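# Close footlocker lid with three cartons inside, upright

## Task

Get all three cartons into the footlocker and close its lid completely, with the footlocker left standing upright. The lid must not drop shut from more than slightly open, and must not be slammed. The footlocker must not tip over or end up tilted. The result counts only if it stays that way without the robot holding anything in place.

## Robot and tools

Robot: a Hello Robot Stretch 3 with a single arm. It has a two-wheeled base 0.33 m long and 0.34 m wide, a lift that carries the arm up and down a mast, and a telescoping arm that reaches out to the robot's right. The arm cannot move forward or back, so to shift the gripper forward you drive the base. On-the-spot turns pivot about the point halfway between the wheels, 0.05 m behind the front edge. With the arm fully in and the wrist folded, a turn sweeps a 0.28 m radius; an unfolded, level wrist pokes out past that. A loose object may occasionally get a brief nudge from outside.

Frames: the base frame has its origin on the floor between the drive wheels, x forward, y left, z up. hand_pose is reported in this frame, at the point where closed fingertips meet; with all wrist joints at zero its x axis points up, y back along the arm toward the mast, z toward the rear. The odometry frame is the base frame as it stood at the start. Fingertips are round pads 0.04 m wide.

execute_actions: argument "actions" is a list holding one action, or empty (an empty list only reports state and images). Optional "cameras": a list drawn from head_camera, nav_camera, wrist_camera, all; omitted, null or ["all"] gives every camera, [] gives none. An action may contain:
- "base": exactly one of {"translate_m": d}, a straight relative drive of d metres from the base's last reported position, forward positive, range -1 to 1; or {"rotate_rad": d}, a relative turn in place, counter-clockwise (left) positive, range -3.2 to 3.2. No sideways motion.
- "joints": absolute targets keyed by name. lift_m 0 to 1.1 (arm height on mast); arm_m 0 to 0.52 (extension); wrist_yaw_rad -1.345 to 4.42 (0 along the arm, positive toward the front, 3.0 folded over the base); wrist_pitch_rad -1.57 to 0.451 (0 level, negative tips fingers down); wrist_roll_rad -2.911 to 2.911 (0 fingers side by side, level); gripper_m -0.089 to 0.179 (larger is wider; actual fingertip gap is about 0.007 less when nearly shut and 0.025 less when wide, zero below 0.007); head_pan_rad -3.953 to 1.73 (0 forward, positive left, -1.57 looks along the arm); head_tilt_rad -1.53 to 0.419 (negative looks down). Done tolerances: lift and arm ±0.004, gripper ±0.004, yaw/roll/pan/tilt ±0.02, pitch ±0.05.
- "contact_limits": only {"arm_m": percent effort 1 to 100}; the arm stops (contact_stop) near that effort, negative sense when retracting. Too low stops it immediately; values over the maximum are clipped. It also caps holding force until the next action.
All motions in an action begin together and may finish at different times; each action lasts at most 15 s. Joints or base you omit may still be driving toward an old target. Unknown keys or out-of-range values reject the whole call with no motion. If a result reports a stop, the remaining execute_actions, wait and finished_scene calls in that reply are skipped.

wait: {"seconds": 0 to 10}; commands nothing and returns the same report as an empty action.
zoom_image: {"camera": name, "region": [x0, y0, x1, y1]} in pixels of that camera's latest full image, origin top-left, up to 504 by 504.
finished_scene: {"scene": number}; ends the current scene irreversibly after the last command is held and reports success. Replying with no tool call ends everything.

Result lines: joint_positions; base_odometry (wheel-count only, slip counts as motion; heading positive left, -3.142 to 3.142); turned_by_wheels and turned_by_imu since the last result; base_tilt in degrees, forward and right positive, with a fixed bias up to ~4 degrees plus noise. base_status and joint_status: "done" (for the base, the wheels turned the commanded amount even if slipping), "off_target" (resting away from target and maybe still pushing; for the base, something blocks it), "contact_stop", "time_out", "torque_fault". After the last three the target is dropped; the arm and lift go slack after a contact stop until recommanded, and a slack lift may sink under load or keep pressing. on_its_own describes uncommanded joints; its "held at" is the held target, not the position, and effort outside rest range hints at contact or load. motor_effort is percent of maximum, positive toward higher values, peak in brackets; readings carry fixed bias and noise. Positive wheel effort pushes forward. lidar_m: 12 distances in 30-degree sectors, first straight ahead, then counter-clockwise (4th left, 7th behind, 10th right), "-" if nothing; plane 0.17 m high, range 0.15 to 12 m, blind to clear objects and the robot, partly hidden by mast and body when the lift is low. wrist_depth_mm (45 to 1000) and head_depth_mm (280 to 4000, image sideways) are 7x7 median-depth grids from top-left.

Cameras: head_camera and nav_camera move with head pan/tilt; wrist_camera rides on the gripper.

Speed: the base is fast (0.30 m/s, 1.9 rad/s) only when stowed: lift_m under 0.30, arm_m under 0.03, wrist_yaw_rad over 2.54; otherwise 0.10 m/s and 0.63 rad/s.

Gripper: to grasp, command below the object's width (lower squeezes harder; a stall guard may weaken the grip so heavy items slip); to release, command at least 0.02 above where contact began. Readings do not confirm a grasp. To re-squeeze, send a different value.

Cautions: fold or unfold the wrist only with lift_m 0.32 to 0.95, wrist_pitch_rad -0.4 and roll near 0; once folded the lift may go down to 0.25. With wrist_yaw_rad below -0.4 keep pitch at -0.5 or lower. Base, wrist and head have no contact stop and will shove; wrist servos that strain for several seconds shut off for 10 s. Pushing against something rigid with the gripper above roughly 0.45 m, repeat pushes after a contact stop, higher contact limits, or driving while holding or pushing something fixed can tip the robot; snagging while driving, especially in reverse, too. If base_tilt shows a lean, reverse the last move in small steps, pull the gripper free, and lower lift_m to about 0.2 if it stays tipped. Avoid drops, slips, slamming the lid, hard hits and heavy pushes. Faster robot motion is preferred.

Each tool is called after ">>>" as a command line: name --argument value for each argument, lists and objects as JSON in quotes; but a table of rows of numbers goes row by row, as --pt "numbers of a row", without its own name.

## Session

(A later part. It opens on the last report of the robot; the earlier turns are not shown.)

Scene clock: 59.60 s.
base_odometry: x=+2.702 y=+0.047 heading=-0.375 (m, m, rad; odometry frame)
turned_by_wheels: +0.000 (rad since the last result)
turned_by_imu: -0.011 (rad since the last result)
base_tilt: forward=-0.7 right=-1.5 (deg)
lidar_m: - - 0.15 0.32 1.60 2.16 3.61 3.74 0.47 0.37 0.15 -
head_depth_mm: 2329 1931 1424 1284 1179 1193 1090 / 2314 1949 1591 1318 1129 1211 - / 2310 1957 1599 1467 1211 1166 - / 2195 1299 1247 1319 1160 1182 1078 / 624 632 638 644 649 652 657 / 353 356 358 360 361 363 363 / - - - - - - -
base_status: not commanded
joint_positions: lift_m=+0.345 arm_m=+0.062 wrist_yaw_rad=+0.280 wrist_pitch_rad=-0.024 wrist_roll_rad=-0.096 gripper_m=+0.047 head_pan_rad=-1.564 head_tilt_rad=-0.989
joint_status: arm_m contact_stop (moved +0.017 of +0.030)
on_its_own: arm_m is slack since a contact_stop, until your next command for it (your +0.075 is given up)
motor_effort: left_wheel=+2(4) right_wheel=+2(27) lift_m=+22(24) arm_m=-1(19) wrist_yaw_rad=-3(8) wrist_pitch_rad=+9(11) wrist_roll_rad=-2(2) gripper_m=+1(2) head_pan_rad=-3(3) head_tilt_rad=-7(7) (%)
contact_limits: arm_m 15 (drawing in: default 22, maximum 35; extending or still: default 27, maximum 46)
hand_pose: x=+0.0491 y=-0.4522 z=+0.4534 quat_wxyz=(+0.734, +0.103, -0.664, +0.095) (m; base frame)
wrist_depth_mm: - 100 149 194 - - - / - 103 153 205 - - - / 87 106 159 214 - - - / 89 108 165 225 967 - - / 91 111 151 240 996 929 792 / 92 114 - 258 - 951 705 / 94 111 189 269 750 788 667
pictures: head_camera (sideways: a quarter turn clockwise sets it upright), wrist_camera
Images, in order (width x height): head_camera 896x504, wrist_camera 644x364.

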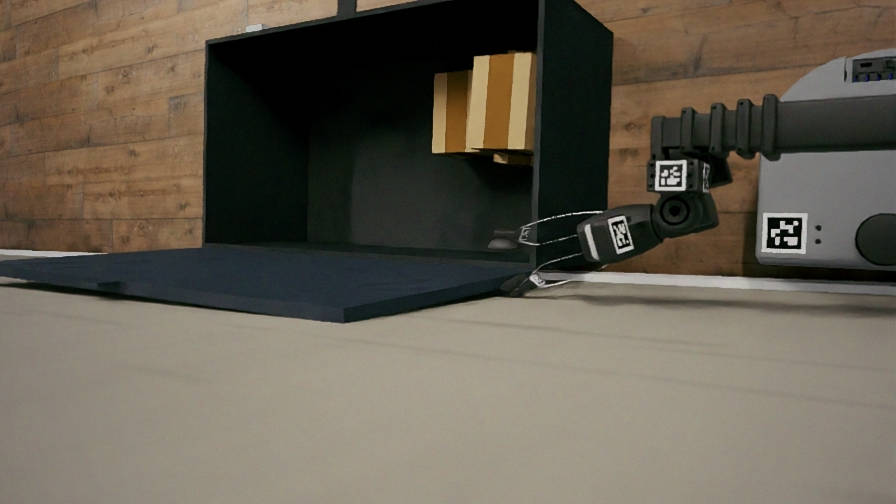

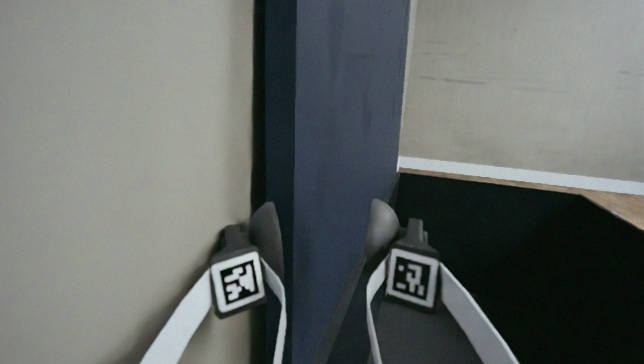

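>>> execute_actions --actions '[{"base":{"translate_m":-0.075},"joints":{"lift_m":0.5,"arm_m":0.04,"gripper_m":0.06}}]' --cameras '[]'

>>> execute_actions --actions '[{"joints":{"wrist_yaw_rad":0.57,"arm_m":0.08}}]' --cameras '["wrist_camera","head_camera"]'

Scene clock: 62.23 s.
base_odometry: x=+2.632 y=+0.074 heading=-0.375 (m, m, rad; odometry frame)
turned_by_wheels: +0.000 (rad since the last result)
turned_by_imu: +0.000 (rad since the last result)
base_tilt: forward=-0.7 right=-1.5 (deg)
lidar_m: 0.16 0.17 0.22 0.59 1.60 2.15 3.54 3.66 0.47 0.45 0.23 0.17
head_depth_mm: 2303 1949 1649 1399 1287 1189 1084 / 2327 1938 1566 1392 1128 - - / 2320 1972 1618 1438 1137 1167 - / 2240 1979 1607 1464 1262 1211 1112 / 992 949 963 965 1046 1120 1065 / 650 655 660 665 668 667 666 / 453 456 459 460 461 461 461
base_status: done
joint_positions: lift_m=+0.500 arm_m=+0.040 wrist_yaw_rad=+0.277 wrist_pitch_rad=-0.023 wrist_roll_rad=-0.096 gripper_m=+0.060 head_pan_rad=-1.564 head_tilt_rad=-0.989
joint_status: all done
motor_effort: left_wheel=+2(2) right_wheel=-2(6) lift_m=+24(24) arm_m=-3(1) wrist_yaw_rad=-1(3) wrist_pitch_rad=+8(9) wrist_roll_rad=-2(2) gripper_m=+0(56) head_pan_rad=-3(3) head_tilt_rad=-6(8) (%)
hand_pose: x=+0.0486 y=-0.4311 z=+0.6087 quat_wxyz=(+0.734, +0.101, -0.665, +0.095) (m; base frame)
wrist_depth_mm: 155 194 254 469 - - - / 158 201 258 495 - - - / 162 205 267 514 - - - / 164 211 273 542 - - - / 168 216 247 574 - - - / 172 219 - 606 - 939 - / 175 214 300 603 - 915 657
pictures: none
No camera images: the call's "cameras" was empty. Leave "cameras" out to get every camera's image.

Scene clock: 63.60 s.
base_odometry: x=+2.632 y=+0.074 heading=-0.375 (m, m, rad; odometry frame)
turned_by_wheels: +0.000 (rad since the last result)
turned_by_imu: +0.000 (rad since the last result)
base_tilt: forward=-0.7 right=-1.5 (deg)
lidar_m: 0.16 0.17 0.23 0.59 1.59 2.15 3.53 3.66 0.47 0.46 0.24 0.17
head_depth_mm: 2313 1947 1631 1409 1282 1190 1089 / 2325 1952 1567 1380 1114 - - / 2312 1958 1595 1428 1088 1196 - / 2293 1977 1593 1467 1276 1201 1111 / 992 951 961 975 1071 1116 1061 / 651 653 663 663 667 669 669 / 453 456 459 461 461 462 460
base_status: not commanded
joint_positions: lift_m=+0.500 arm_m=+0.080 wrist_yaw_rad=+0.567 wrist_pitch_rad=-0.023 wrist_roll_rad=-0.096 gripper_m=+0.060 head_pan_rad=-1.564 head_tilt_rad=-0.989
joint_status: all done
motor_effort: left_wheel=+2(2) right_wheel=-1(2) lift_m=+24(24) arm_m=+1(1) wrist_yaw_rad=+1(1) wrist_pitch_rad=+9(9) wrist_roll_rad=-2(2) gripper_m=+0(1) head_pan_rad=-4(4) head_tilt_rad=-7(6) (%)
hand_pose: x=+0.1160 y=-0.4403 z=+0.6087 quat_wxyz=(+0.713, +0.196, -0.643, +0.200) (m; base frame)
wrist_depth_mm: 109 127 165 199 322 - - / 112 131 170 206 344 - - / 115 135 177 213 369 - - / 118 139 183 221 399 - - / 121 142 175 235 444 - - / 124 146 - 244 364 880 824 / 128 145 206 258 511 905 802
pictures: head_camera (sideways: a quarter turn clockwise sets it upright), wrist_camera
Images, in order (width x height): head_camera 896x504, wrist_camera 644x364.

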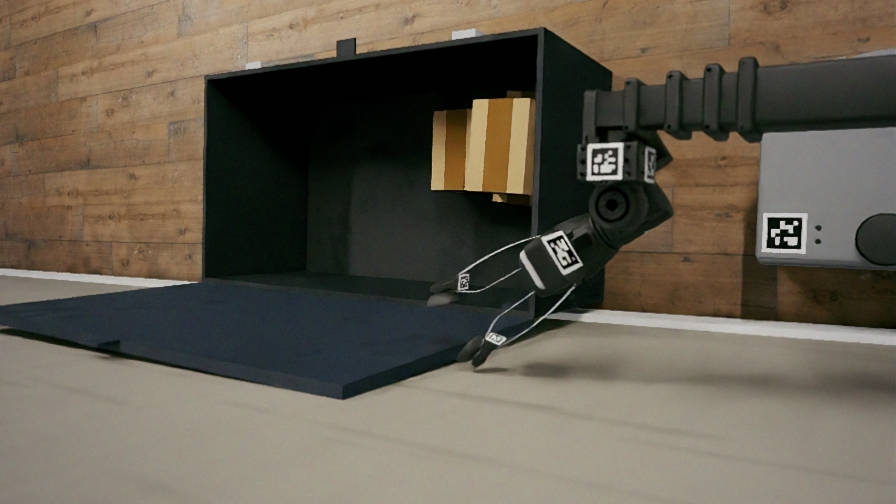

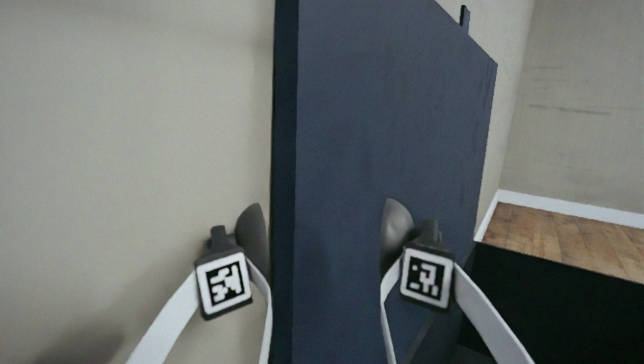

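>>> execute_actions --actions '[{"joints":{"wrist_yaw_rad":0.62,"arm_m":0.125},"contact_limits":{"arm_m":12}}]' --cameras '["wrist_camera","head_camera"]'

Scene clock: 66.17 s.
base_odometry: x=+2.632 y=+0.074 heading=-0.376 (m, m, rad; odometry frame)
turned_by_wheels: -0.001 (rad since the last result)
turned_by_imu: -0.018 (rad since the last result)
base_tilt: forward=-0.7 right=-1.5 (deg)
lidar_m: 0.16 0.17 0.23 0.56 1.59 2.11 3.53 3.67 0.48 0.46 0.24 0.17
head_depth_mm: 2320 1943 1677 1451 1282 1196 1082 / 2296 1929 1558 1383 1133 - - / 2319 1951 1615 1408 1238 1201 - / 2356 1954 1617 1464 1269 1207 1109 / 1062 1052 1052 1045 1101 1155 1067 / 717 716 673 705 702 693 685 / 488 488 486 484 481 477 473
base_status: not commanded
joint_positions: lift_m=+0.500 arm_m=+0.124 wrist_yaw_rad=+0.671 wrist_pitch_rad=-0.023 wrist_roll_rad=-0.096 gripper_m=+0.060 head_pan_rad=-1.564 head_tilt_rad=-0.989
joint_status: wrist_yaw_rad off_target (ended at +0.671, target +0.620); the others done
on_its_own: wrist_yaw_rad is held at +0.663, not at your +0.620, by its stall guard, which is not easing now
motor_effort: left_wheel=-1(6) right_wheel=+17(32) lift_m=+22(24) arm_m=+8(10) wrist_yaw_rad=-5(18) wrist_pitch_rad=+9(10) wrist_roll_rad=-2(2) gripper_m=-1(4) head_pan_rad=-3(4) head_tilt_rad=-6(6) (%)
contact_limits: arm_m 12 (drawing in: default 22, maximum 35; extending or still: default 27, maximum 46)
hand_pose: x=+0.1375 y=-0.4694 z=+0.6086 quat_wxyz=(+0.702, +0.230, -0.632, +0.236) (m; base frame)
wrist_depth_mm: 108 123 153 177 261 589 - / 110 126 160 183 275 535 - / 113 131 164 191 291 619 - / 116 134 170 199 316 710 - / 119 139 168 207 342 838 - / 123 141 186 217 296 831 775 / 126 142 190 227 401 854 757
pictures: head_camera (sideways: a quarter turn clockwise sets it upright), wrist_camera
Images, in order (width x height): head_camera 896x504, wrist_camera 644x364.

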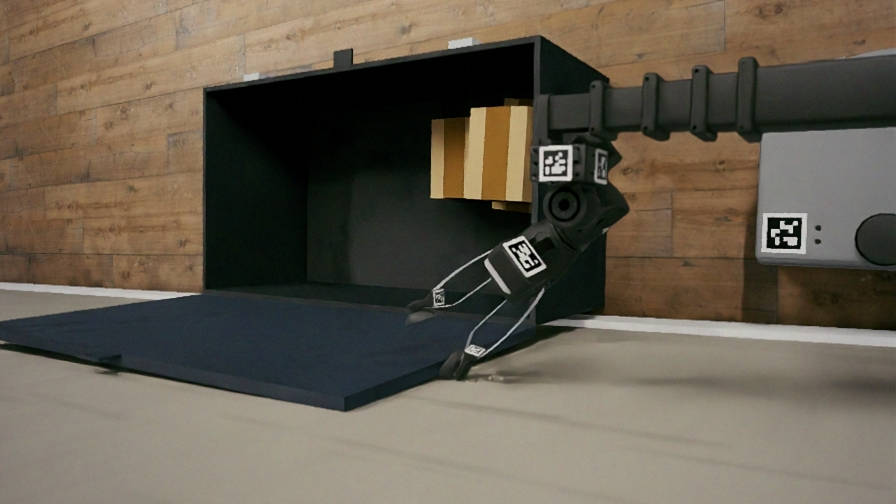

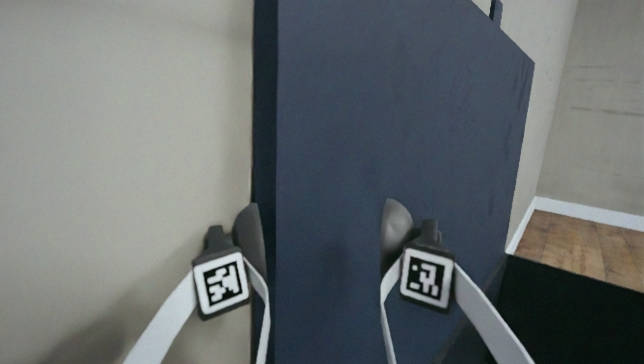

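Drag back while holding yaw pressure on the edge.

>>> execute_actions --actions '[{"base":{"translate_m":-0.035},"joints":{"wrist_yaw_rad":0.645}}]' --cameras '["wrist_camera","head_camera"]'

Scene clock: 68.13 s.
base_odometry: x=+2.600 y=+0.087 heading=-0.375 (m, m, rad; odometry frame)
turned_by_wheels: +0.000 (rad since the last result)
turned_by_imu: +0.000 (rad since the last result)
base_tilt: forward=-0.7 right=-1.5 (deg)
lidar_m: 0.20 0.21 0.27 0.69 1.59 2.11 3.50 3.61 0.47 0.46 0.30 0.21
head_depth_mm: 2296 1934 1678 1475 1319 1183 1081 / 2317 1950 1567 1321 1131 - - / 2325 1945 1624 1319 1110 1204 - / 2328 1966 1627 1468 1268 1199 1107 / 1641 1244 1246 1198 1161 1188 1080 / 862 788 765 791 843 835 826 / 589 588 586 583 581 575 570
base_status: done
joint_positions: lift_m=+0.500 arm_m=+0.125 wrist_yaw_rad=+0.647 wrist_pitch_rad=-0.022 wrist_roll_rad=-0.096 gripper_m=+0.060 head_pan_rad=-1.564 head_tilt_rad=-0.989
joint_status: all done
motor_effort: left_wheel=+1(5) right_wheel=-1(13) lift_m=+22(22) arm_m=+2(8) wrist_yaw_rad=-1(12) wrist_pitch_rad=+8(9) wrist_roll_rad=-2(2) gripper_m=+0(3) head_pan_rad=-2(3) head_tilt_rad=-6(7) (%)
hand_pose: x=+0.1328 y=-0.4737 z=+0.6089 quat_wxyz=(+0.704, +0.222, -0.635, +0.228) (m; base frame)
wrist_depth_mm: 138 158 181 241 361 916 - / 141 164 186 249 385 - - / 143 168 192 259 408 - - / 147 173 200 268 436 - - / 150 178 205 282 481 - - / 155 183 - 294 408 857 804 / 158 182 224 310 531 849 769
pictures: head_camera (sideways: a quarter turn clockwise sets it upright), wrist_camera
Images, in order (width x height): head_camera 896x504, wrist_camera 644x364.

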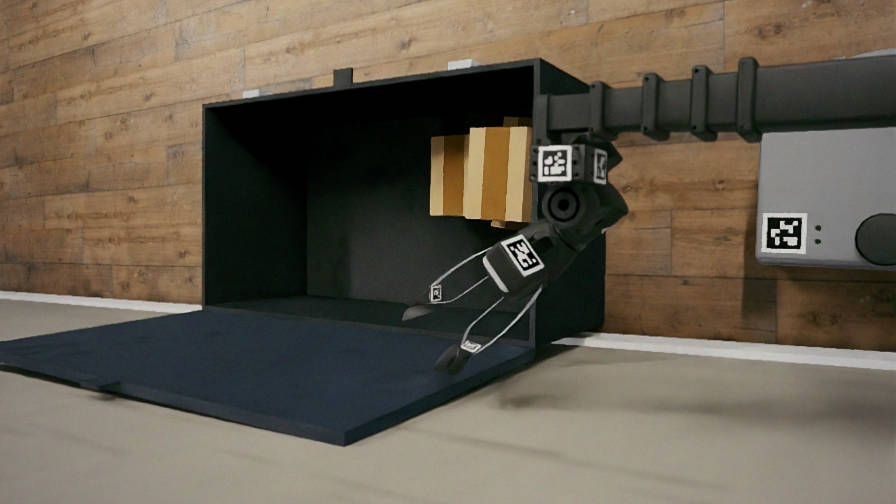

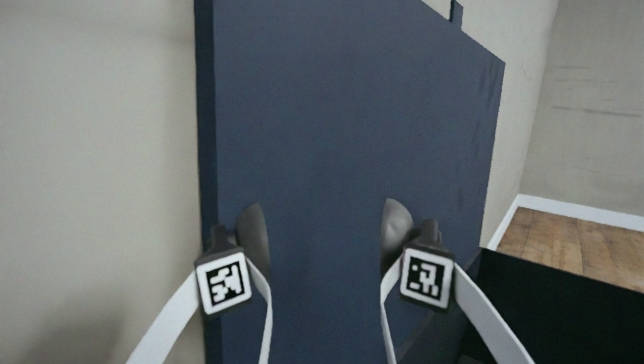

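>>> execute_actions --actions '[{"joints":{"arm_m":0.095,"lift_m":0.33,"gripper_m":0.05,"wrist_yaw_rad":0.69}}]' --cameras '[]'

>>> execute_actions --actions '[{"base":{"translate_m":0.035}}]' --cameras '["wrist_camera"]'

>>> execute_actions --actions '[{"joints":{"arm_m":0.13},"contact_limits":{"arm_m":12}}]' --cameras '["wrist_camera","head_camera"]'

Scene clock: 70.93 s.
base_odometry: x=+2.600 y=+0.087 heading=-0.375 (m, m, rad; odometry frame)
turned_by_wheels: +0.000 (rad since the last result)
turned_by_imu: +0.000 (rad since the last result)
base_tilt: forward=-0.7 right=-1.5 (deg)
lidar_m: 0.20 0.21 0.27 0.68 1.59 2.11 3.49 3.64 0.47 0.46 0.30 0.21
head_depth_mm: 2303 1937 1686 1470 1311 1191 1092 / 2334 1929 1557 1319 1138 1200 - / 2334 1947 1602 1328 1125 1180 - / 2332 1958 1606 1455 1153 1196 1109 / 1623 1258 1248 1197 1163 1190 1082 / 864 792 770 804 841 836 826 / 588 586 586 583 580 576 571
base_status: not commanded
joint_positions: lift_m=+0.330 arm_m=+0.095 wrist_yaw_rad=+0.688 wrist_pitch_rad=-0.022 wrist_roll_rad=-0.096 gripper_m=+0.050 head_pan_rad=-1.564 head_tilt_rad=-0.989
joint_status: all done
motor_effort: left_wheel=+1(2) right_wheel=-2(1) lift_m=+18(21) arm_m=-3(5) wrist_yaw_rad=+2(3) wrist_pitch_rad=+8(8) wrist_roll_rad=-2(2) gripper_m=+0(50) head_pan_rad=-3(3) head_tilt_rad=-6(6) (%)
hand_pose: x=+0.1409 y=-0.4378 z=+0.4392 quat_wxyz=(+0.700, +0.235, -0.630, +0.242) (m; base frame)
wrist_depth_mm: 133 152 189 214 306 561 - / 136 156 195 221 323 619 - / 140 161 204 230 345 699 - / 141 166 210 239 369 790 - / 145 171 206 250 470 813 768 / 149 175 - 260 - 859 782 / 153 176 240 263 448 785 768
pictures: none
No camera images: the call's "cameras" was empty. Leave "cameras" out to get every camera's image.

Scene clock: 72.20 s.
base_odometry: x=+2.632 y=+0.074 heading=-0.375 (m, m, rad; odometry frame)
turned_by_wheels: +0.000 (rad since the last result)
turned_by_imu: +0.000 (rad since the last result)
base_tilt: forward=-0.7 right=-1.5 (deg)
lidar_m: 0.16 0.17 0.23 0.56 1.59 2.11 3.53 3.66 0.47 0.46 0.24 0.17
head_depth_mm: 2291 1926 1671 1454 1290 1194 1098 / 2307 1937 1563 1385 1134 1196 - / 2312 1936 1612 1411 1139 1186 - / 2333 1969 1627 1467 1145 1202 1107 / 1058 1057 1045 1032 1088 1159 1066 / 716 712 674 702 696 690 684 / 487 486 485 482 479 477 472
base_status: done
joint_positions: lift_m=+0.330 arm_m=+0.095 wrist_yaw_rad=+0.688 wrist_pitch_rad=-0.022 wrist_roll_rad=-0.096 gripper_m=+0.050 head_pan_rad=-1.564 head_tilt_rad=-0.989
joint_status: not commanded
motor_effort: left_wheel=+1(6) right_wheel=+0(2) lift_m=+18(18) arm_m=-3(3) wrist_yaw_rad=+2(2) wrist_pitch_rad=+8(8) wrist_roll_rad=-2(2) gripper_m=+1(1) head_pan_rad=-3(2) head_tilt_rad=-7(7) (%)
hand_pose: x=+0.1409 y=-0.4378 z=+0.4392 quat_wxyz=(+0.700, +0.235, -0.630, +0.242) (m; base frame)
wrist_depth_mm: 105 119 148 177 231 422 - / 107 122 154 182 245 463 - / 110 127 159 191 258 519 - / 113 130 165 199 276 596 - / 116 134 161 205 351 634 765 / 119 138 - 213 - 838 753 / 122 138 189 228 326 792 748
pictures: wrist_camera
Images, in order (width x height): wrist_camera 644x364.

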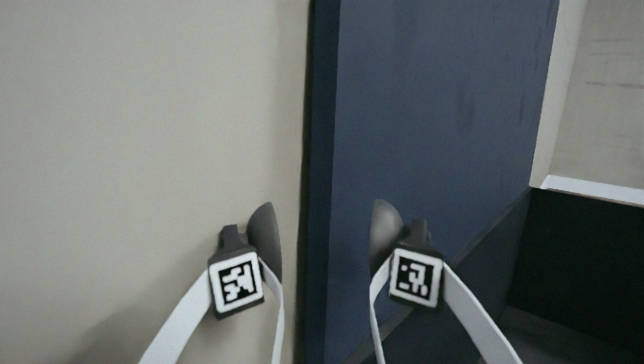

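Scene clock: 73.50 s.
base_odometry: x=+2.632 y=+0.074 heading=-0.376 (m, m, rad; odometry frame)
turned_by_wheels: +0.000 (rad since the last result)
turned_by_imu: -0.001 (rad since the last result)
base_tilt: forward=-0.5 right=-1.6 (deg)
lidar_m: 0.16 0.17 0.22 0.56 1.59 2.11 3.55 3.63 0.47 0.46 0.24 0.17
head_depth_mm: 2318 1929 1661 1445 1282 1190 1084 / 2316 1948 1561 1387 1130 1200 - / 2329 1958 1608 1422 1109 1197 - / 2332 1941 1610 1463 1265 1206 1108 / 1060 1054 1053 1041 1104 1157 1066 / 720 716 672 708 698 692 684 / 489 488 487 484 480 476 472
base_status: not commanded
joint_positions: lift_m=+0.330 arm_m=+0.129 wrist_yaw_rad=+0.695 wrist_pitch_rad=-0.022 wrist_roll_rad=-0.096 gripper_m=+0.050 head_pan_rad=-1.564 head_tilt_rad=-0.989
joint_status: all done
motor_effort: left_wheel=-1(2) right_wheel=+18(18) lift_m=+18(18) arm_m=+7(10) wrist_yaw_rad=-4(3) wrist_pitch_rad=+8(8) wrist_roll_rad=-2(2) gripper_m=-1(1) head_pan_rad=-3(2) head_tilt_rad=-7(6) (%)
contact_limits: arm_m 12 (drawing in: default 22, maximum 35; extending or still: default 27, maximum 46)
hand_pose: x=+0.1423 y=-0.4705 z=+0.4391 quat_wxyz=(+0.699, +0.237, -0.629, +0.245) (m; base frame)
wrist_depth_mm: 106 120 149 159 228 409 - / 108 124 154 165 242 458 - / 111 127 160 172 256 499 - / 113 132 166 178 274 570 - / 117 135 162 187 342 598 714 / 120 139 - 194 - 805 745 / 123 139 188 204 318 778 744
pictures: head_camera (sideways: a quarter turn clockwise sets it upright), wrist_camera
Images, in order (width x height): head_camera 896x504, wrist_camera 644x364.

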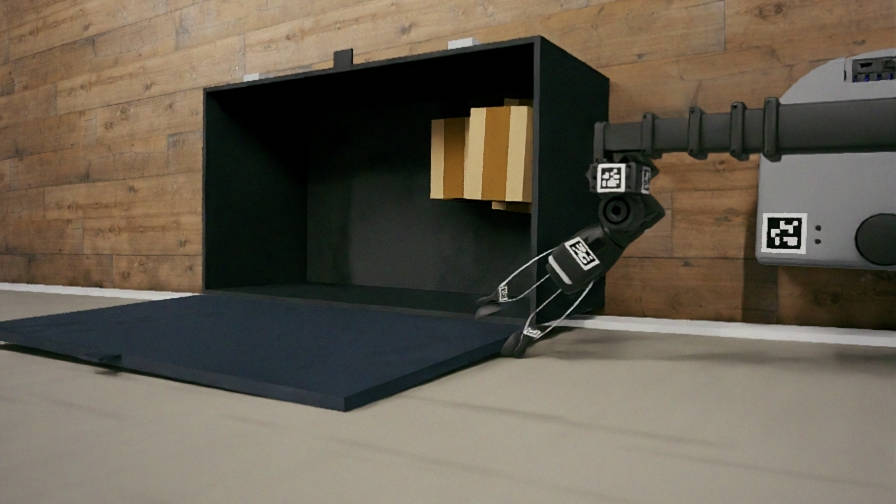

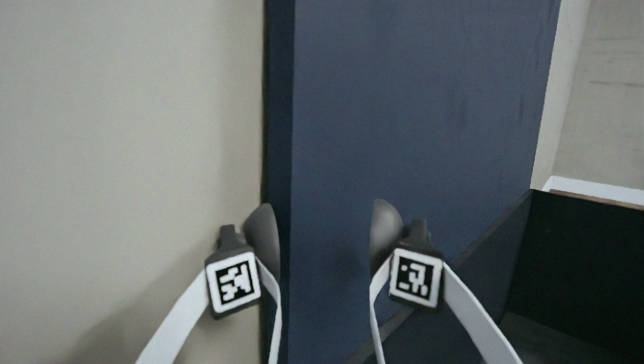

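Possibly hooked; pull by yaw.

>>> execute_actions --actions '[{"base":{"translate_m":-0.005},"joints":{"wrist_yaw_rad":0.66}}]' --cameras '["wrist_camera","head_camera"]'

Scene clock: 74.83 s.
base_odometry: x=+2.628 y=+0.076 heading=-0.376 (m, m, rad; odometry frame)
turned_by_wheels: +0.000 (rad since the last result)
turned_by_imu: +0.001 (rad since the last result)
base_tilt: forward=-0.6 right=-1.5 (deg)
lidar_m: 0.17 0.17 0.23 0.58 1.59 2.12 3.52 3.67 0.47 0.46 0.25 0.18
head_depth_mm: 2308 1948 1672 1449 1296 1185 1096 / 2321 1951 1564 1374 1135 1195 - / 2291 1965 1619 1422 1107 1196 - / 2314 1947 1621 1471 1283 1198 1112 / 1085 1075 1076 1066 1137 1172 1069 / 737 733 672 722 718 710 702 / 501 500 499 496 494 489 486
base_status: done
joint_positions: lift_m=+0.330 arm_m=+0.130 wrist_yaw_rad=+0.681 wrist_pitch_rad=-0.022 wrist_roll_rad=-0.096 gripper_m=+0.050 head_pan_rad=-1.564 head_tilt_rad=-0.989
joint_status: wrist_yaw_rad off_target (ended at +0.681, target +0.660)
on_its_own: wrist_yaw_rad is at rest, and its effort (-15) is outside its rest range (-12 to +12)
motor_effort: left_wheel=+5(7) right_wheel=-9(14) lift_m=+18(18) arm_m=+2(7) wrist_yaw_rad=-15(13) wrist_pitch_rad=+8(8) wrist_roll_rad=-2(2) gripper_m=-4(5) head_pan_rad=-3(3) head_tilt_rad=-6(6) (%)
hand_pose: x=+0.1395 y=-0.4733 z=+0.4392 quat_wxyz=(+0.700, +0.232, -0.631, +0.240) (m; base frame)
wrist_depth_mm: 110 126 152 169 246 455 - / 112 129 157 176 260 498 - / 115 133 163 183 275 561 - / 119 137 168 190 296 639 - / 122 142 169 199 376 693 732 / 125 144 178 206 - 827 745 / 128 145 190 216 348 785 733
pictures: head_camera (sideways: a quarter turn clockwise sets it upright), wrist_camera
Images, in order (width x height): head_camera 896x504, wrist_camera 644x364.

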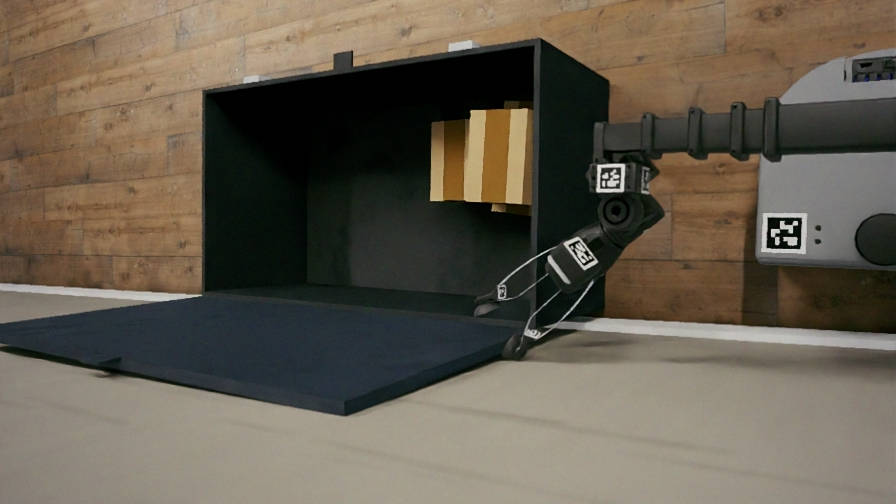

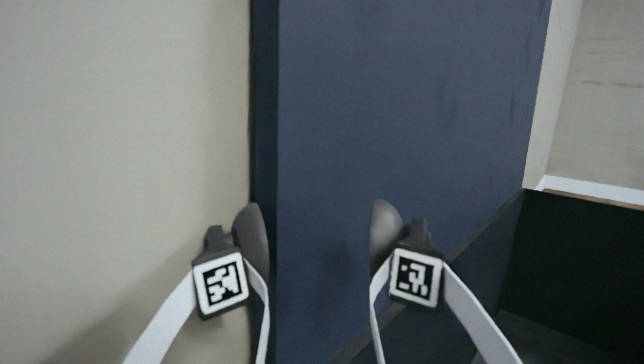

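>>> execute_actions --actions '[{"base":{"translate_m":0.005},"joints":{"wrist_yaw_rad":0.70,"arm_m":0.105,"lift_m":0.57}}]' --cameras '[]'

>>> execute_actions --actions '[{"joints":{"arm_m":0.128},"contact_limits":{"arm_m":14}}]' --cameras '["wrist_camera"]'

>>> execute_actions --actions '[{"base":{"translate_m":-0.008},"joints":{"wrist_yaw_rad":0.66}}]' --cameras '["wrist_camera","head_camera"]'

Scene clock: 78.17 s.
base_odometry: x=+2.632 y=+0.074 heading=-0.376 (m, m, rad; odometry frame)
turned_by_wheels: +0.000 (rad since the last result)
turned_by_imu: +0.000 (rad since the last result)
base_tilt: forward=-0.7 right=-1.5 (deg)
lidar_m: 0.17 0.17 0.23 0.56 1.58 2.12 3.53 3.65 0.47 0.46 0.24 0.17
head_depth_mm: 2323 1930 1690 1450 1273 1199 1099 / 2336 1950 1555 1383 - 1196 - / 2335 1951 1609 1410 1273 1199 - / 2346 1951 1623 1483 1274 1202 1109 / 1060 1053 1048 1039 1100 1151 1064 / 717 716 673 701 698 690 684 / 487 486 485 482 480 476 472
base_status: done
joint_positions: lift_m=+0.570 arm_m=+0.105 wrist_yaw_rad=+0.697 wrist_pitch_rad=-0.022 wrist_roll_rad=-0.096 gripper_m=+0.050 head_pan_rad=-1.564 head_tilt_rad=-0.989
joint_status: all done
motor_effort: left_wheel=+1(6) right_wheel=+2(2) lift_m=+24(24) arm_m=-3(2) wrist_yaw_rad=+3(1) wrist_pitch_rad=+8(8) wrist_roll_rad=-2(2) gripper_m=+1(2) head_pan_rad=-3(3) head_tilt_rad=-7(7) (%)
hand_pose: x=+0.1426 y=-0.4463 z=+0.6788 quat_wxyz=(+0.698, +0.237, -0.629, +0.246) (m; base frame)
wrist_depth_mm: 105 119 148 181 285 531 - / 107 123 152 182 260 523 - / 110 126 159 188 276 542 - / 112 130 164 197 294 617 - / 115 134 161 204 372 701 - / 119 138 164 217 - 821 - / 122 139 188 229 369 854 780
pictures: none
No camera images: the call's "cameras" was empty. Leave "cameras" out to get every camera's image.

Scene clock: 79.57 s.
base_odometry: x=+2.632 y=+0.074 heading=-0.376 (m, m, rad; odometry frame)
turned_by_wheels: -0.001 (rad since the last result)
turned_by_imu: -0.004 (rad since the last result)
base_tilt: forward=-0.7 right=-1.6 (deg)
lidar_m: 0.17 0.17 0.23 0.56 1.59 2.11 3.53 3.66 0.47 0.46 0.25 0.17
head_depth_mm: 2313 1926 1682 1451 1305 1202 1102 / 2317 1953 1558 1385 - 1201 - / 2336 1939 1608 1436 1271 1193 - / 2329 1956 1605 1494 1234 1200 1112 / 1092 1080 1070 1047 1109 1162 1073 / 736 725 674 709 708 698 688 / 496 495 493 489 486 481 475
base_status: not commanded
joint_positions: lift_m=+0.570 arm_m=+0.127 wrist_yaw_rad=+0.708 wrist_pitch_rad=-0.023 wrist_roll_rad=-0.096 gripper_m=+0.050 head_pan_rad=-1.564 head_tilt_rad=-0.989
joint_status: all done
on_its_own: right_wheel is at rest, and its effort (+21) is outside its rest range (-18 to +18)
motor_effort: left_wheel=-2(4) right_wheel=+21(24) lift_m=+23(24) arm_m=+8(10) wrist_yaw_rad=-5(6) wrist_pitch_rad=+9(9) wrist_roll_rad=-2(2) gripper_m=+0(1) head_pan_rad=-3(3) head_tilt_rad=-6(7) (%)
contact_limits: arm_m 14 (drawing in: default 22, maximum 35; extending or still: default 27, maximum 46)
hand_pose: x=+0.1448 y=-0.4663 z=+0.6786 quat_wxyz=(+0.697, +0.241, -0.627, +0.249) (m; base frame)
wrist_depth_mm: 107 120 149 181 286 519 - / 109 124 154 179 259 494 - / 111 128 160 186 274 521 - / 114 131 167 194 293 602 - / 117 136 162 202 369 666 - / 121 140 - 211 - 785 - / 124 140 190 221 371 846 772
pictures: wrist_camera
Images, in order (width x height): wrist_camera 644x364.

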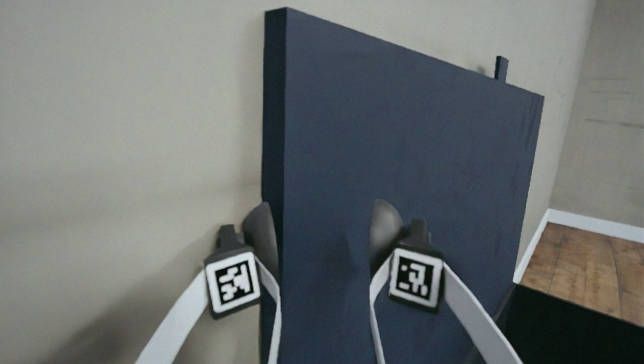

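Scene clock: 80.60 s.
base_odometry: x=+2.625 y=+0.077 heading=-0.376 (m, m, rad; odometry frame)
turned_by_wheels: +0.000 (rad since the last result)
turned_by_imu: +0.001 (rad since the last result)
base_tilt: forward=-0.7 right=-1.5 (deg)
lidar_m: 0.17 0.18 0.24 0.58 1.59 2.11 3.52 3.65 0.47 0.45 0.26 0.18
head_depth_mm: 2311 1937 1683 1440 1303 1196 1095 / 2312 1944 1522 1345 - 1199 - / 2332 1951 1615 1437 1269 1197 - / 2349 1967 1615 1498 1233 1197 1109 / 1103 1104 1105 973 1152 1163 1069 / 765 747 690 722 739 726 718 / 517 515 513 511 506 501 496
base_status: done
joint_positions: lift_m=+0.570 arm_m=+0.128 wrist_yaw_rad=+0.686 wrist_pitch_rad=-0.020 wrist_roll_rad=-0.096 gripper_m=+0.050 head_pan_rad=-1.564 head_tilt_rad=-0.989
joint_status: wrist_yaw_rad off_target (ended at +0.686, target +0.660)
on_its_own: wrist_yaw_rad is at rest, and its effort (-18) is outside its rest range (-12 to +12)
motor_effort: left_wheel=+4(5) right_wheel=-6(16) lift_m=+23(23) arm_m=+3(8) wrist_yaw_rad=-18(17) wrist_pitch_rad=+7(9) wrist_roll_rad=-2(2) gripper_m=-5(5) head_pan_rad=-3(2) head_tilt_rad=-6(6) (%)
hand_pose: x=+0.1405 y=-0.4705 z=+0.6795 quat_wxyz=(+0.700, +0.233, -0.631, +0.242) (m; base frame)
wrist_depth_mm: 113 130 157 193 319 618 - / 116 134 162 191 281 641 - / 119 138 169 198 298 608 - / 122 141 174 207 323 700 - / 125 146 177 217 409 828 - / 129 148 - 226 - 840 - / 132 149 195 238 408 842 785
pictures: head_camera (sideways: a quarter turn clockwise sets it upright), wrist_camera
Images, in order (width x height): head_camera 896x504, wrist_camera 644x364.

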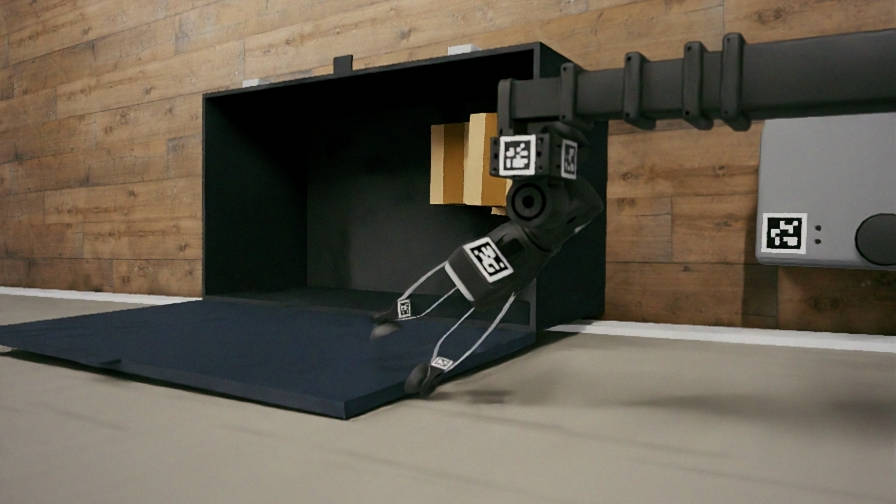

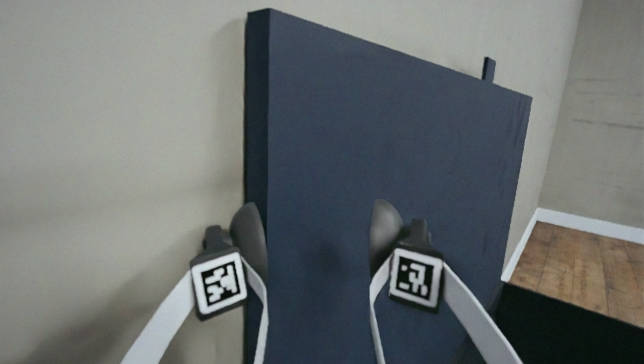

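Appears to be starting to follow.

>>> execute_actions --actions '[{"base":{"translate_m":-0.02},"joints":{"wrist_yaw_rad":0.655}}]' --cameras '["wrist_camera","head_camera"]'

Scene clock: 82.40 s.
base_odometry: x=+2.606 y=+0.084 heading=-0.376 (m, m, rad; odometry frame)
turned_by_wheels: +0.000 (rad since the last result)
turned_by_imu: +0.000 (rad since the last result)
base_tilt: forward=-0.7 right=-1.5 (deg)
lidar_m: 0.19 0.20 0.26 0.65 1.59 2.11 3.52 3.64 0.47 0.46 0.29 0.20
head_depth_mm: 2296 1924 1670 1474 1303 1196 1097 / 2298 1938 1557 1319 - 1193 - / 2300 1962 1599 1329 1273 1198 - / 2309 1959 1620 1497 1232 1205 1108 / 1127 1159 1215 1166 1164 1185 1081 / 850 771 707 764 819 810 800 / 575 572 572 568 564 557 554
base_status: done
joint_positions: lift_m=+0.570 arm_m=+0.128 wrist_yaw_rad=+0.706 wrist_pitch_rad=-0.018 wrist_roll_rad=-0.096 gripper_m=+0.050 head_pan_rad=-1.564 head_tilt_rad=-0.989
joint_status: wrist_yaw_rad off_target (ended at +0.706, target +0.655)
on_its_own: wrist_yaw_rad is held at +0.700, not at your +0.655, by its stall guard, which is not easing now
motor_effort: left_wheel=+4(6) right_wheel=-4(12) lift_m=+23(23) arm_m=+2(3) wrist_yaw_rad=-4(20) wrist_pitch_rad=+7(7) wrist_roll_rad=-2(2) gripper_m=-2(5) head_pan_rad=-4(4) head_tilt_rad=-5(7) (%)
hand_pose: x=+0.1445 y=-0.4674 z=+0.6800 quat_wxyz=(+0.697, +0.239, -0.628, +0.250) (m; base frame)
wrist_depth_mm: 128 146 176 176 347 631 - / 131 150 181 175 252 605 - / 135 155 188 183 273 526 - / 138 159 195 195 299 641 - / 141 164 195 209 392 797 - / 144 168 - 222 - 862 - / 147 168 212 237 425 845 753
pictures: head_camera (sideways: a quarter turn clockwise sets it upright), wrist_camera
Images, in order (width x height): head_camera 896x504, wrist_camera 644x364.

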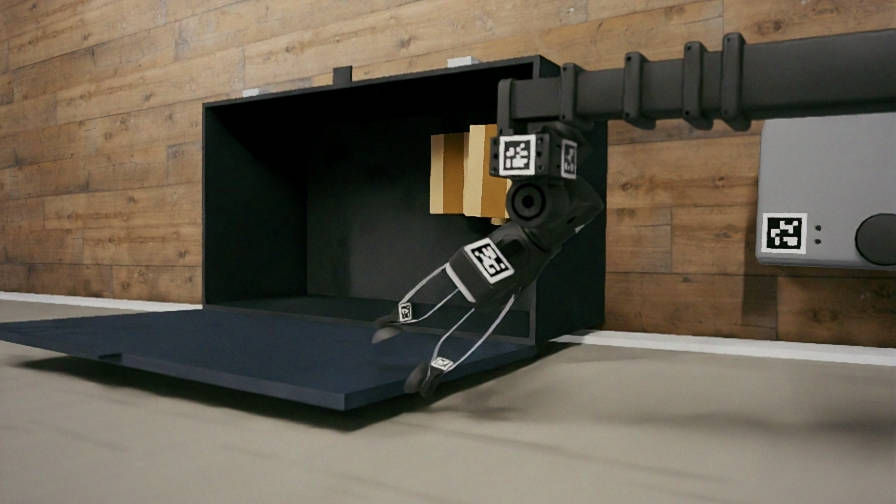

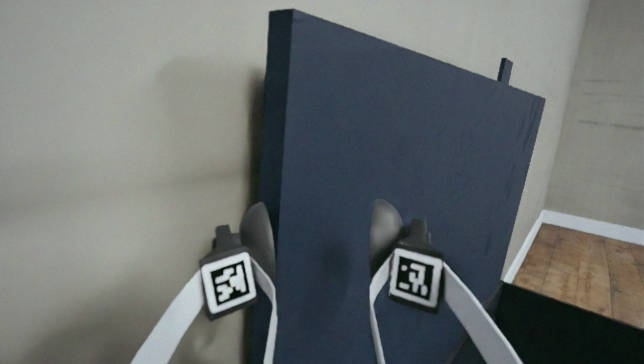

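>>> execute_actions --actions '[{"base":{"translate_m":-0.025},"joints":{"wrist_yaw_rad":0.685}}]' --cameras '["wrist_camera"]'

>>> execute_actions --actions '[{"joints":{"gripper_m":0.07,"wrist_yaw_rad":0.72,"wrist_roll_rad":0.05}}]' --cameras '["wrist_camera","head_camera"]'

Scene clock: 83.80 s.
base_odometry: x=+2.583 y=+0.094 heading=-0.376 (m, m, rad; odometry frame)
turned_by_wheels: +0.000 (rad since the last result)
turned_by_imu: +0.000 (rad since the last result)
base_tilt: forward=-0.6 right=-1.5 (deg)
lidar_m: 0.22 0.22 0.30 0.74 1.58 2.11 3.49 3.62 0.48 0.46 0.33 0.23
head_depth_mm: 2318 1942 1688 1484 1320 1196 1103 / 2308 1935 1571 1268 - 1200 - / 2317 1963 1618 1318 1267 1199 - / 2331 1951 1628 1487 1240 1200 1110 / 1339 1285 1339 1346 1224 1185 1091 / 959 871 793 857 924 915 900 / 651 648 645 642 636 630 622
base_status: done
joint_positions: lift_m=+0.570 arm_m=+0.128 wrist_yaw_rad=+0.700 wrist_pitch_rad=-0.019 wrist_roll_rad=-0.096 gripper_m=+0.050 head_pan_rad=-1.564 head_tilt_rad=-0.989
joint_status: all done
motor_effort: left_wheel=+3(5) right_wheel=-3(10) lift_m=+23(23) arm_m=+2(2) wrist_yaw_rad=-10(10) wrist_pitch_rad=+7(7) wrist_roll_rad=-2(2) gripper_m=-3(3) head_pan_rad=-3(3) head_tilt_rad=-7(5) (%)
hand_pose: x=+0.1432 y=-0.4684 z=+0.6796 quat_wxyz=(+0.698, +0.237, -0.629, +0.247) (m; base frame)
wrist_depth_mm: 146 169 211 166 409 772 - / 151 175 218 167 238 645 - / 155 180 218 178 265 523 - / 159 186 225 193 300 671 - / 162 191 225 210 423 - - / 167 195 - 230 - 880 - / 171 195 245 254 513 852 762
pictures: wrist_camera
Images, in order (width x height): wrist_camera 644x364.

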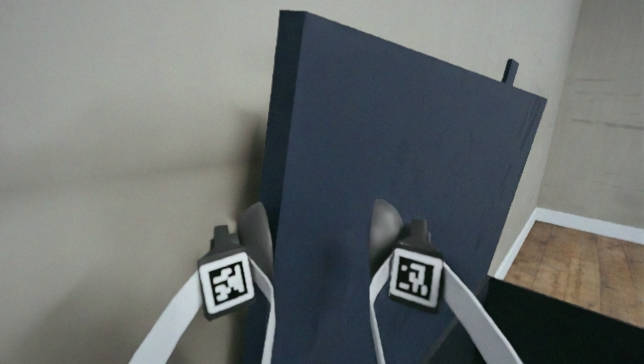

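Scene clock: 85.30 s.
base_odometry: x=+2.583 y=+0.094 heading=-0.376 (m, m, rad; odometry frame)
turned_by_wheels: +0.000 (rad since the last result)
turned_by_imu: +0.000 (rad since the last result)
base_tilt: forward=-0.7 right=-1.5 (deg)
lidar_m: 0.22 0.22 0.30 0.74 1.58 2.11 3.48 3.62 0.48 0.46 0.32 0.23
head_depth_mm: 2314 1923 1668 1459 1318 1195 1096 / 2329 1938 1561 1343 - 1198 - / 2313 1943 1616 1327 1262 1200 - / 2305 1960 1625 1486 1242 1201 1105 / 1552 1467 1322 1330 1227 1187 1097 / 957 955 944 939 924 912 904 / 650 647 644 639 636 629 623
base_status: not commanded
joint_positions: lift_m=+0.570 arm_m=+0.128 wrist_yaw_rad=+0.710 wrist_pitch_rad=-0.024 wrist_roll_rad=+0.046 gripper_m=+0.070 head_pan_rad=-1.564 head_tilt_rad=-0.989
joint_status: all done
motor_effort: left_wheel=+0(3) right_wheel=+2(9) lift_m=+23(22) arm_m=+1(2) wrist_yaw_rad=+7(9) wrist_pitch_rad=+9(11) wrist_roll_rad=+2(2) gripper_m=-2(73) head_pan_rad=-3(3) head_tilt_rad=-6(6) (%)
hand_pose: x=+0.1452 y=-0.4666 z=+0.6783 quat_wxyz=(+0.651, +0.260, -0.675, +0.232) (m; base frame)
wrist_depth_mm: 155 179 222 285 133 847 - / 155 180 227 281 136 247 - / 159 184 231 282 153 313 - / 160 186 235 278 172 409 - / 163 189 229 281 166 670 - / 164 189 275 171 196 867 806 / 165 188 247 192 317 772 804
pictures: head_camera (sideways: a quarter turn clockwise sets it upright), wrist_camera
Images, in order (width x height): head_camera 896x504, wrist_camera 644x364.

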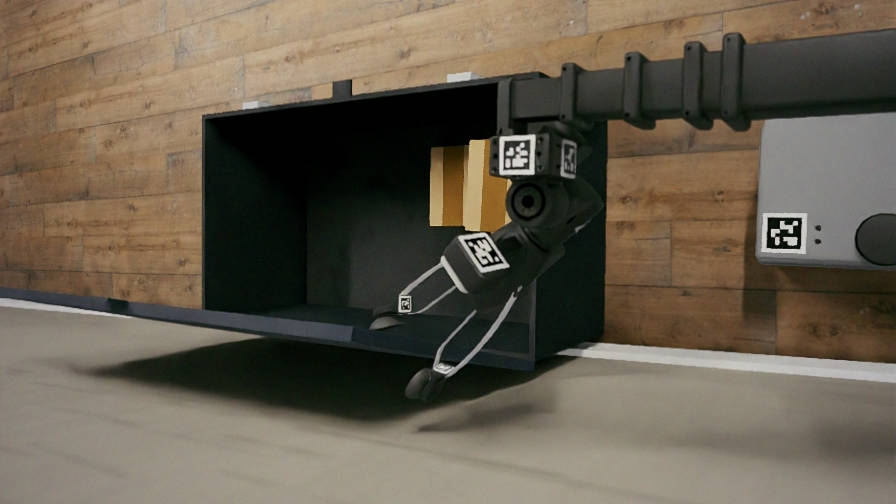

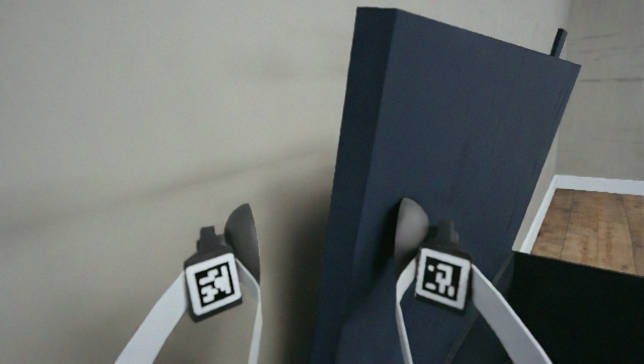

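>>> execute_actions --actions '[{"base":{"translate_m":0.04},"joints":{"wrist_yaw_rad":0.4,"wrist_roll_rad":0.25,"gripper_m":0.055,"lift_m":0.555}}]' --cameras '["wrist_camera"]'

>>> execute_actions --actions '[{"base":{"translate_m":0.03},"joints":{"wrist_yaw_rad":0.03,"wrist_roll_rad":0.45,"gripper_m":0.042,"arm_m":0.11,"lift_m":0.54}}]' --cameras '["wrist_camera"]'

>>> execute_actions --actions '[{"base":{"translate_m":-0.1},"joints":{"wrist_roll_rad":0.8,"lift_m":0.48}}]' --cameras '["wrist_camera","head_camera"]'

Scene clock: 87.40 s.
base_odometry: x=+2.620 y=+0.079 heading=-0.376 (m, m, rad; odometry frame)
turned_by_wheels: +0.000 (rad since the last result)
turned_by_imu: +0.000 (rad since the last result)
base_tilt: forward=-0.7 right=-1.4 (deg)
lidar_m: 0.18 0.18 0.24 0.60 1.58 2.11 3.53 3.64 0.48 0.46 0.26 0.19
head_depth_mm: 2299 1931 1688 1452 1295 1197 1093 / 2336 1945 1505 1326 - 1192 - / 2331 1958 1595 1493 1262 1198 - / 2157 929 780 1471 1239 1201 1108 / 1494 1267 1090 1056 1186 1172 1073 / 785 780 777 766 757 751 741 / 534 531 528 525 521 515 510
base_status: done
joint_positions: lift_m=+0.555 arm_m=+0.128 wrist_yaw_rad=+0.389 wrist_pitch_rad=-0.021 wrist_roll_rad=+0.248 gripper_m=+0.055 head_pan_rad=-1.564 head_tilt_rad=-0.989
joint_status: all done
motor_effort: left_wheel=-1(4) right_wheel=+4(9) lift_m=+18(17) arm_m=+1(1) wrist_yaw_rad=+8(8) wrist_pitch_rad=+8(12) wrist_roll_rad=+1(4) gripper_m=-2(61) head_pan_rad=-4(3) head_tilt_rad=-5(6) (%)
hand_pose: x=+0.0756 y=-0.5093 z=+0.6643 quat_wxyz=(+0.605, +0.159, -0.773, +0.110) (m; base frame)
wrist_depth_mm: 195 243 354 87 133 - - / 191 237 336 91 166 - - / 185 229 323 96 221 - - / 182 223 309 101 348 - - / 177 218 269 107 693 879 825 / 175 209 - 115 233 910 838 / 168 196 275 124 680 907 828
pictures: wrist_camera
Images, in order (width x height): wrist_camera 644x364.

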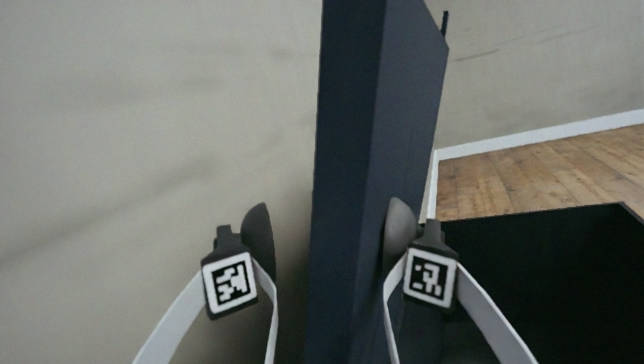

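Scene clock: 88.83 s.
base_odometry: x=+2.648 y=+0.068 heading=-0.376 (m, m, rad; odometry frame)
turned_by_wheels: +0.000 (rad since the last result)
turned_by_imu: +0.000 (rad since the last result)
base_tilt: forward=-0.7 right=-1.5 (deg)
lidar_m: 0.15 0.15 0.20 0.50 1.59 2.11 3.55 3.67 0.47 0.45 0.22 0.16
head_depth_mm: 2295 1941 1668 1399 1280 1186 1090 / 2313 1953 1567 1387 - - - / 2153 900 774 1319 - 1195 - / 2336 1147 978 896 1240 1203 1110 / 1257 1236 1164 1021 1027 1117 1023 / 659 653 649 642 634 627 617 / 445 443 442 438 434 431 426
base_status: done
joint_positions: lift_m=+0.540 arm_m=+0.110 wrist_yaw_rad=+0.017 wrist_pitch_rad=-0.029 wrist_roll_rad=+0.446 gripper_m=+0.042 head_pan_rad=-1.564 head_tilt_rad=-0.989
joint_status: all done
motor_effort: left_wheel=-1(4) right_wheel=+6(9) lift_m=+19(20) arm_m=-2(5) wrist_yaw_rad=+10(12) wrist_pitch_rad=+11(12) wrist_roll_rad=+2(4) gripper_m=-3(59) head_pan_rad=-3(3) head_tilt_rad=-5(6) (%)
hand_pose: x=-0.0171 y=-0.5105 z=+0.6472 quat_wxyz=(+0.534, +0.015, -0.846, -0.008) (m; base frame)
wrist_depth_mm: 389 631 - - - - - / 346 521 - 375 - - - / 310 445 909 274 - - - / 281 389 696 217 - - - / 258 345 503 141 971 850 955 / 237 313 - 146 - 950 539 / 222 270 421 128 954 809 609
pictures: wrist_camera
Images, in order (width x height): wrist_camera 644x364.

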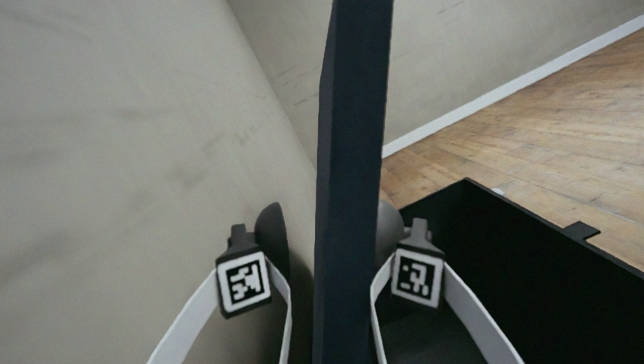

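Scene clock: 90.83 s.
base_odometry: x=+2.555 y=+0.105 heading=-0.376 (m, m, rad; odometry frame)
turned_by_wheels: +0.000 (rad since the last result)
turned_by_imu: -0.001 (rad since the last result)
base_tilt: forward=-0.7 right=-1.4 (deg)
lidar_m: 0.25 0.25 0.34 0.84 1.59 2.11 3.45 3.58 0.48 0.46 0.37 0.26
head_depth_mm: 2304 1921 1685 1476 1320 1193 1094 / 2280 1958 1584 1405 1265 - - / 2309 1027 877 835 - 1202 - / 2316 1161 992 906 1231 1205 1104 / 2111 1503 1142 989 1247 1198 1093 / 1091 1085 1079 1046 1044 1043 1022 / 740 738 736 728 721 715 706
base_status: done
joint_positions: lift_m=+0.480 arm_m=+0.110 wrist_yaw_rad=+0.017 wrist_pitch_rad=-0.053 wrist_roll_rad=+0.798 gripper_m=+0.042 head_pan_rad=-1.564 head_tilt_rad=-0.989
joint_status: all done
motor_effort: left_wheel=-1(5) right_wheel=+4(6) lift_m=+20(17) arm_m=-3(3) wrist_yaw_rad=+9(10) wrist_pitch_rad=+20(20) wrist_roll_rad=+1(2) gripper_m=-5(5) head_pan_rad=-3(3) head_tilt_rad=-7(6) (%)
hand_pose: x=-0.0171 y=-0.5097 z=+0.5810 quat_wxyz=(+0.377, +0.018, -0.926, -0.022) (m; base frame)
wrist_depth_mm: 992 - - - - - - / 768 - - 246 - - - / 604 894 - 230 940 - 938 / 503 690 - 215 960 682 522 / 428 554 728 157 979 906 494 / 379 467 - 187 852 771 607 / 338 391 527 178 836 684 457
pictures: head_camera (sideways: a quarter turn clockwise sets it upright), wrist_camera
Images, in order (width x height): head_camera 896x504, wrist_camera 644x364.

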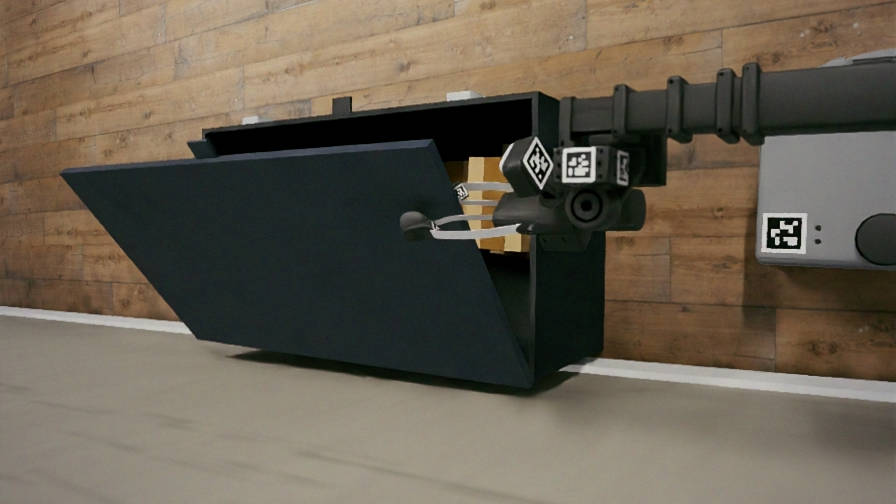

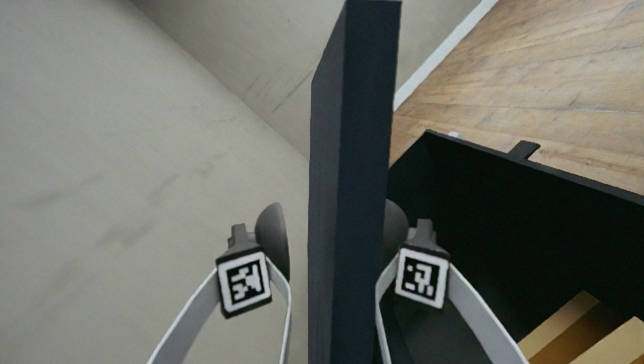

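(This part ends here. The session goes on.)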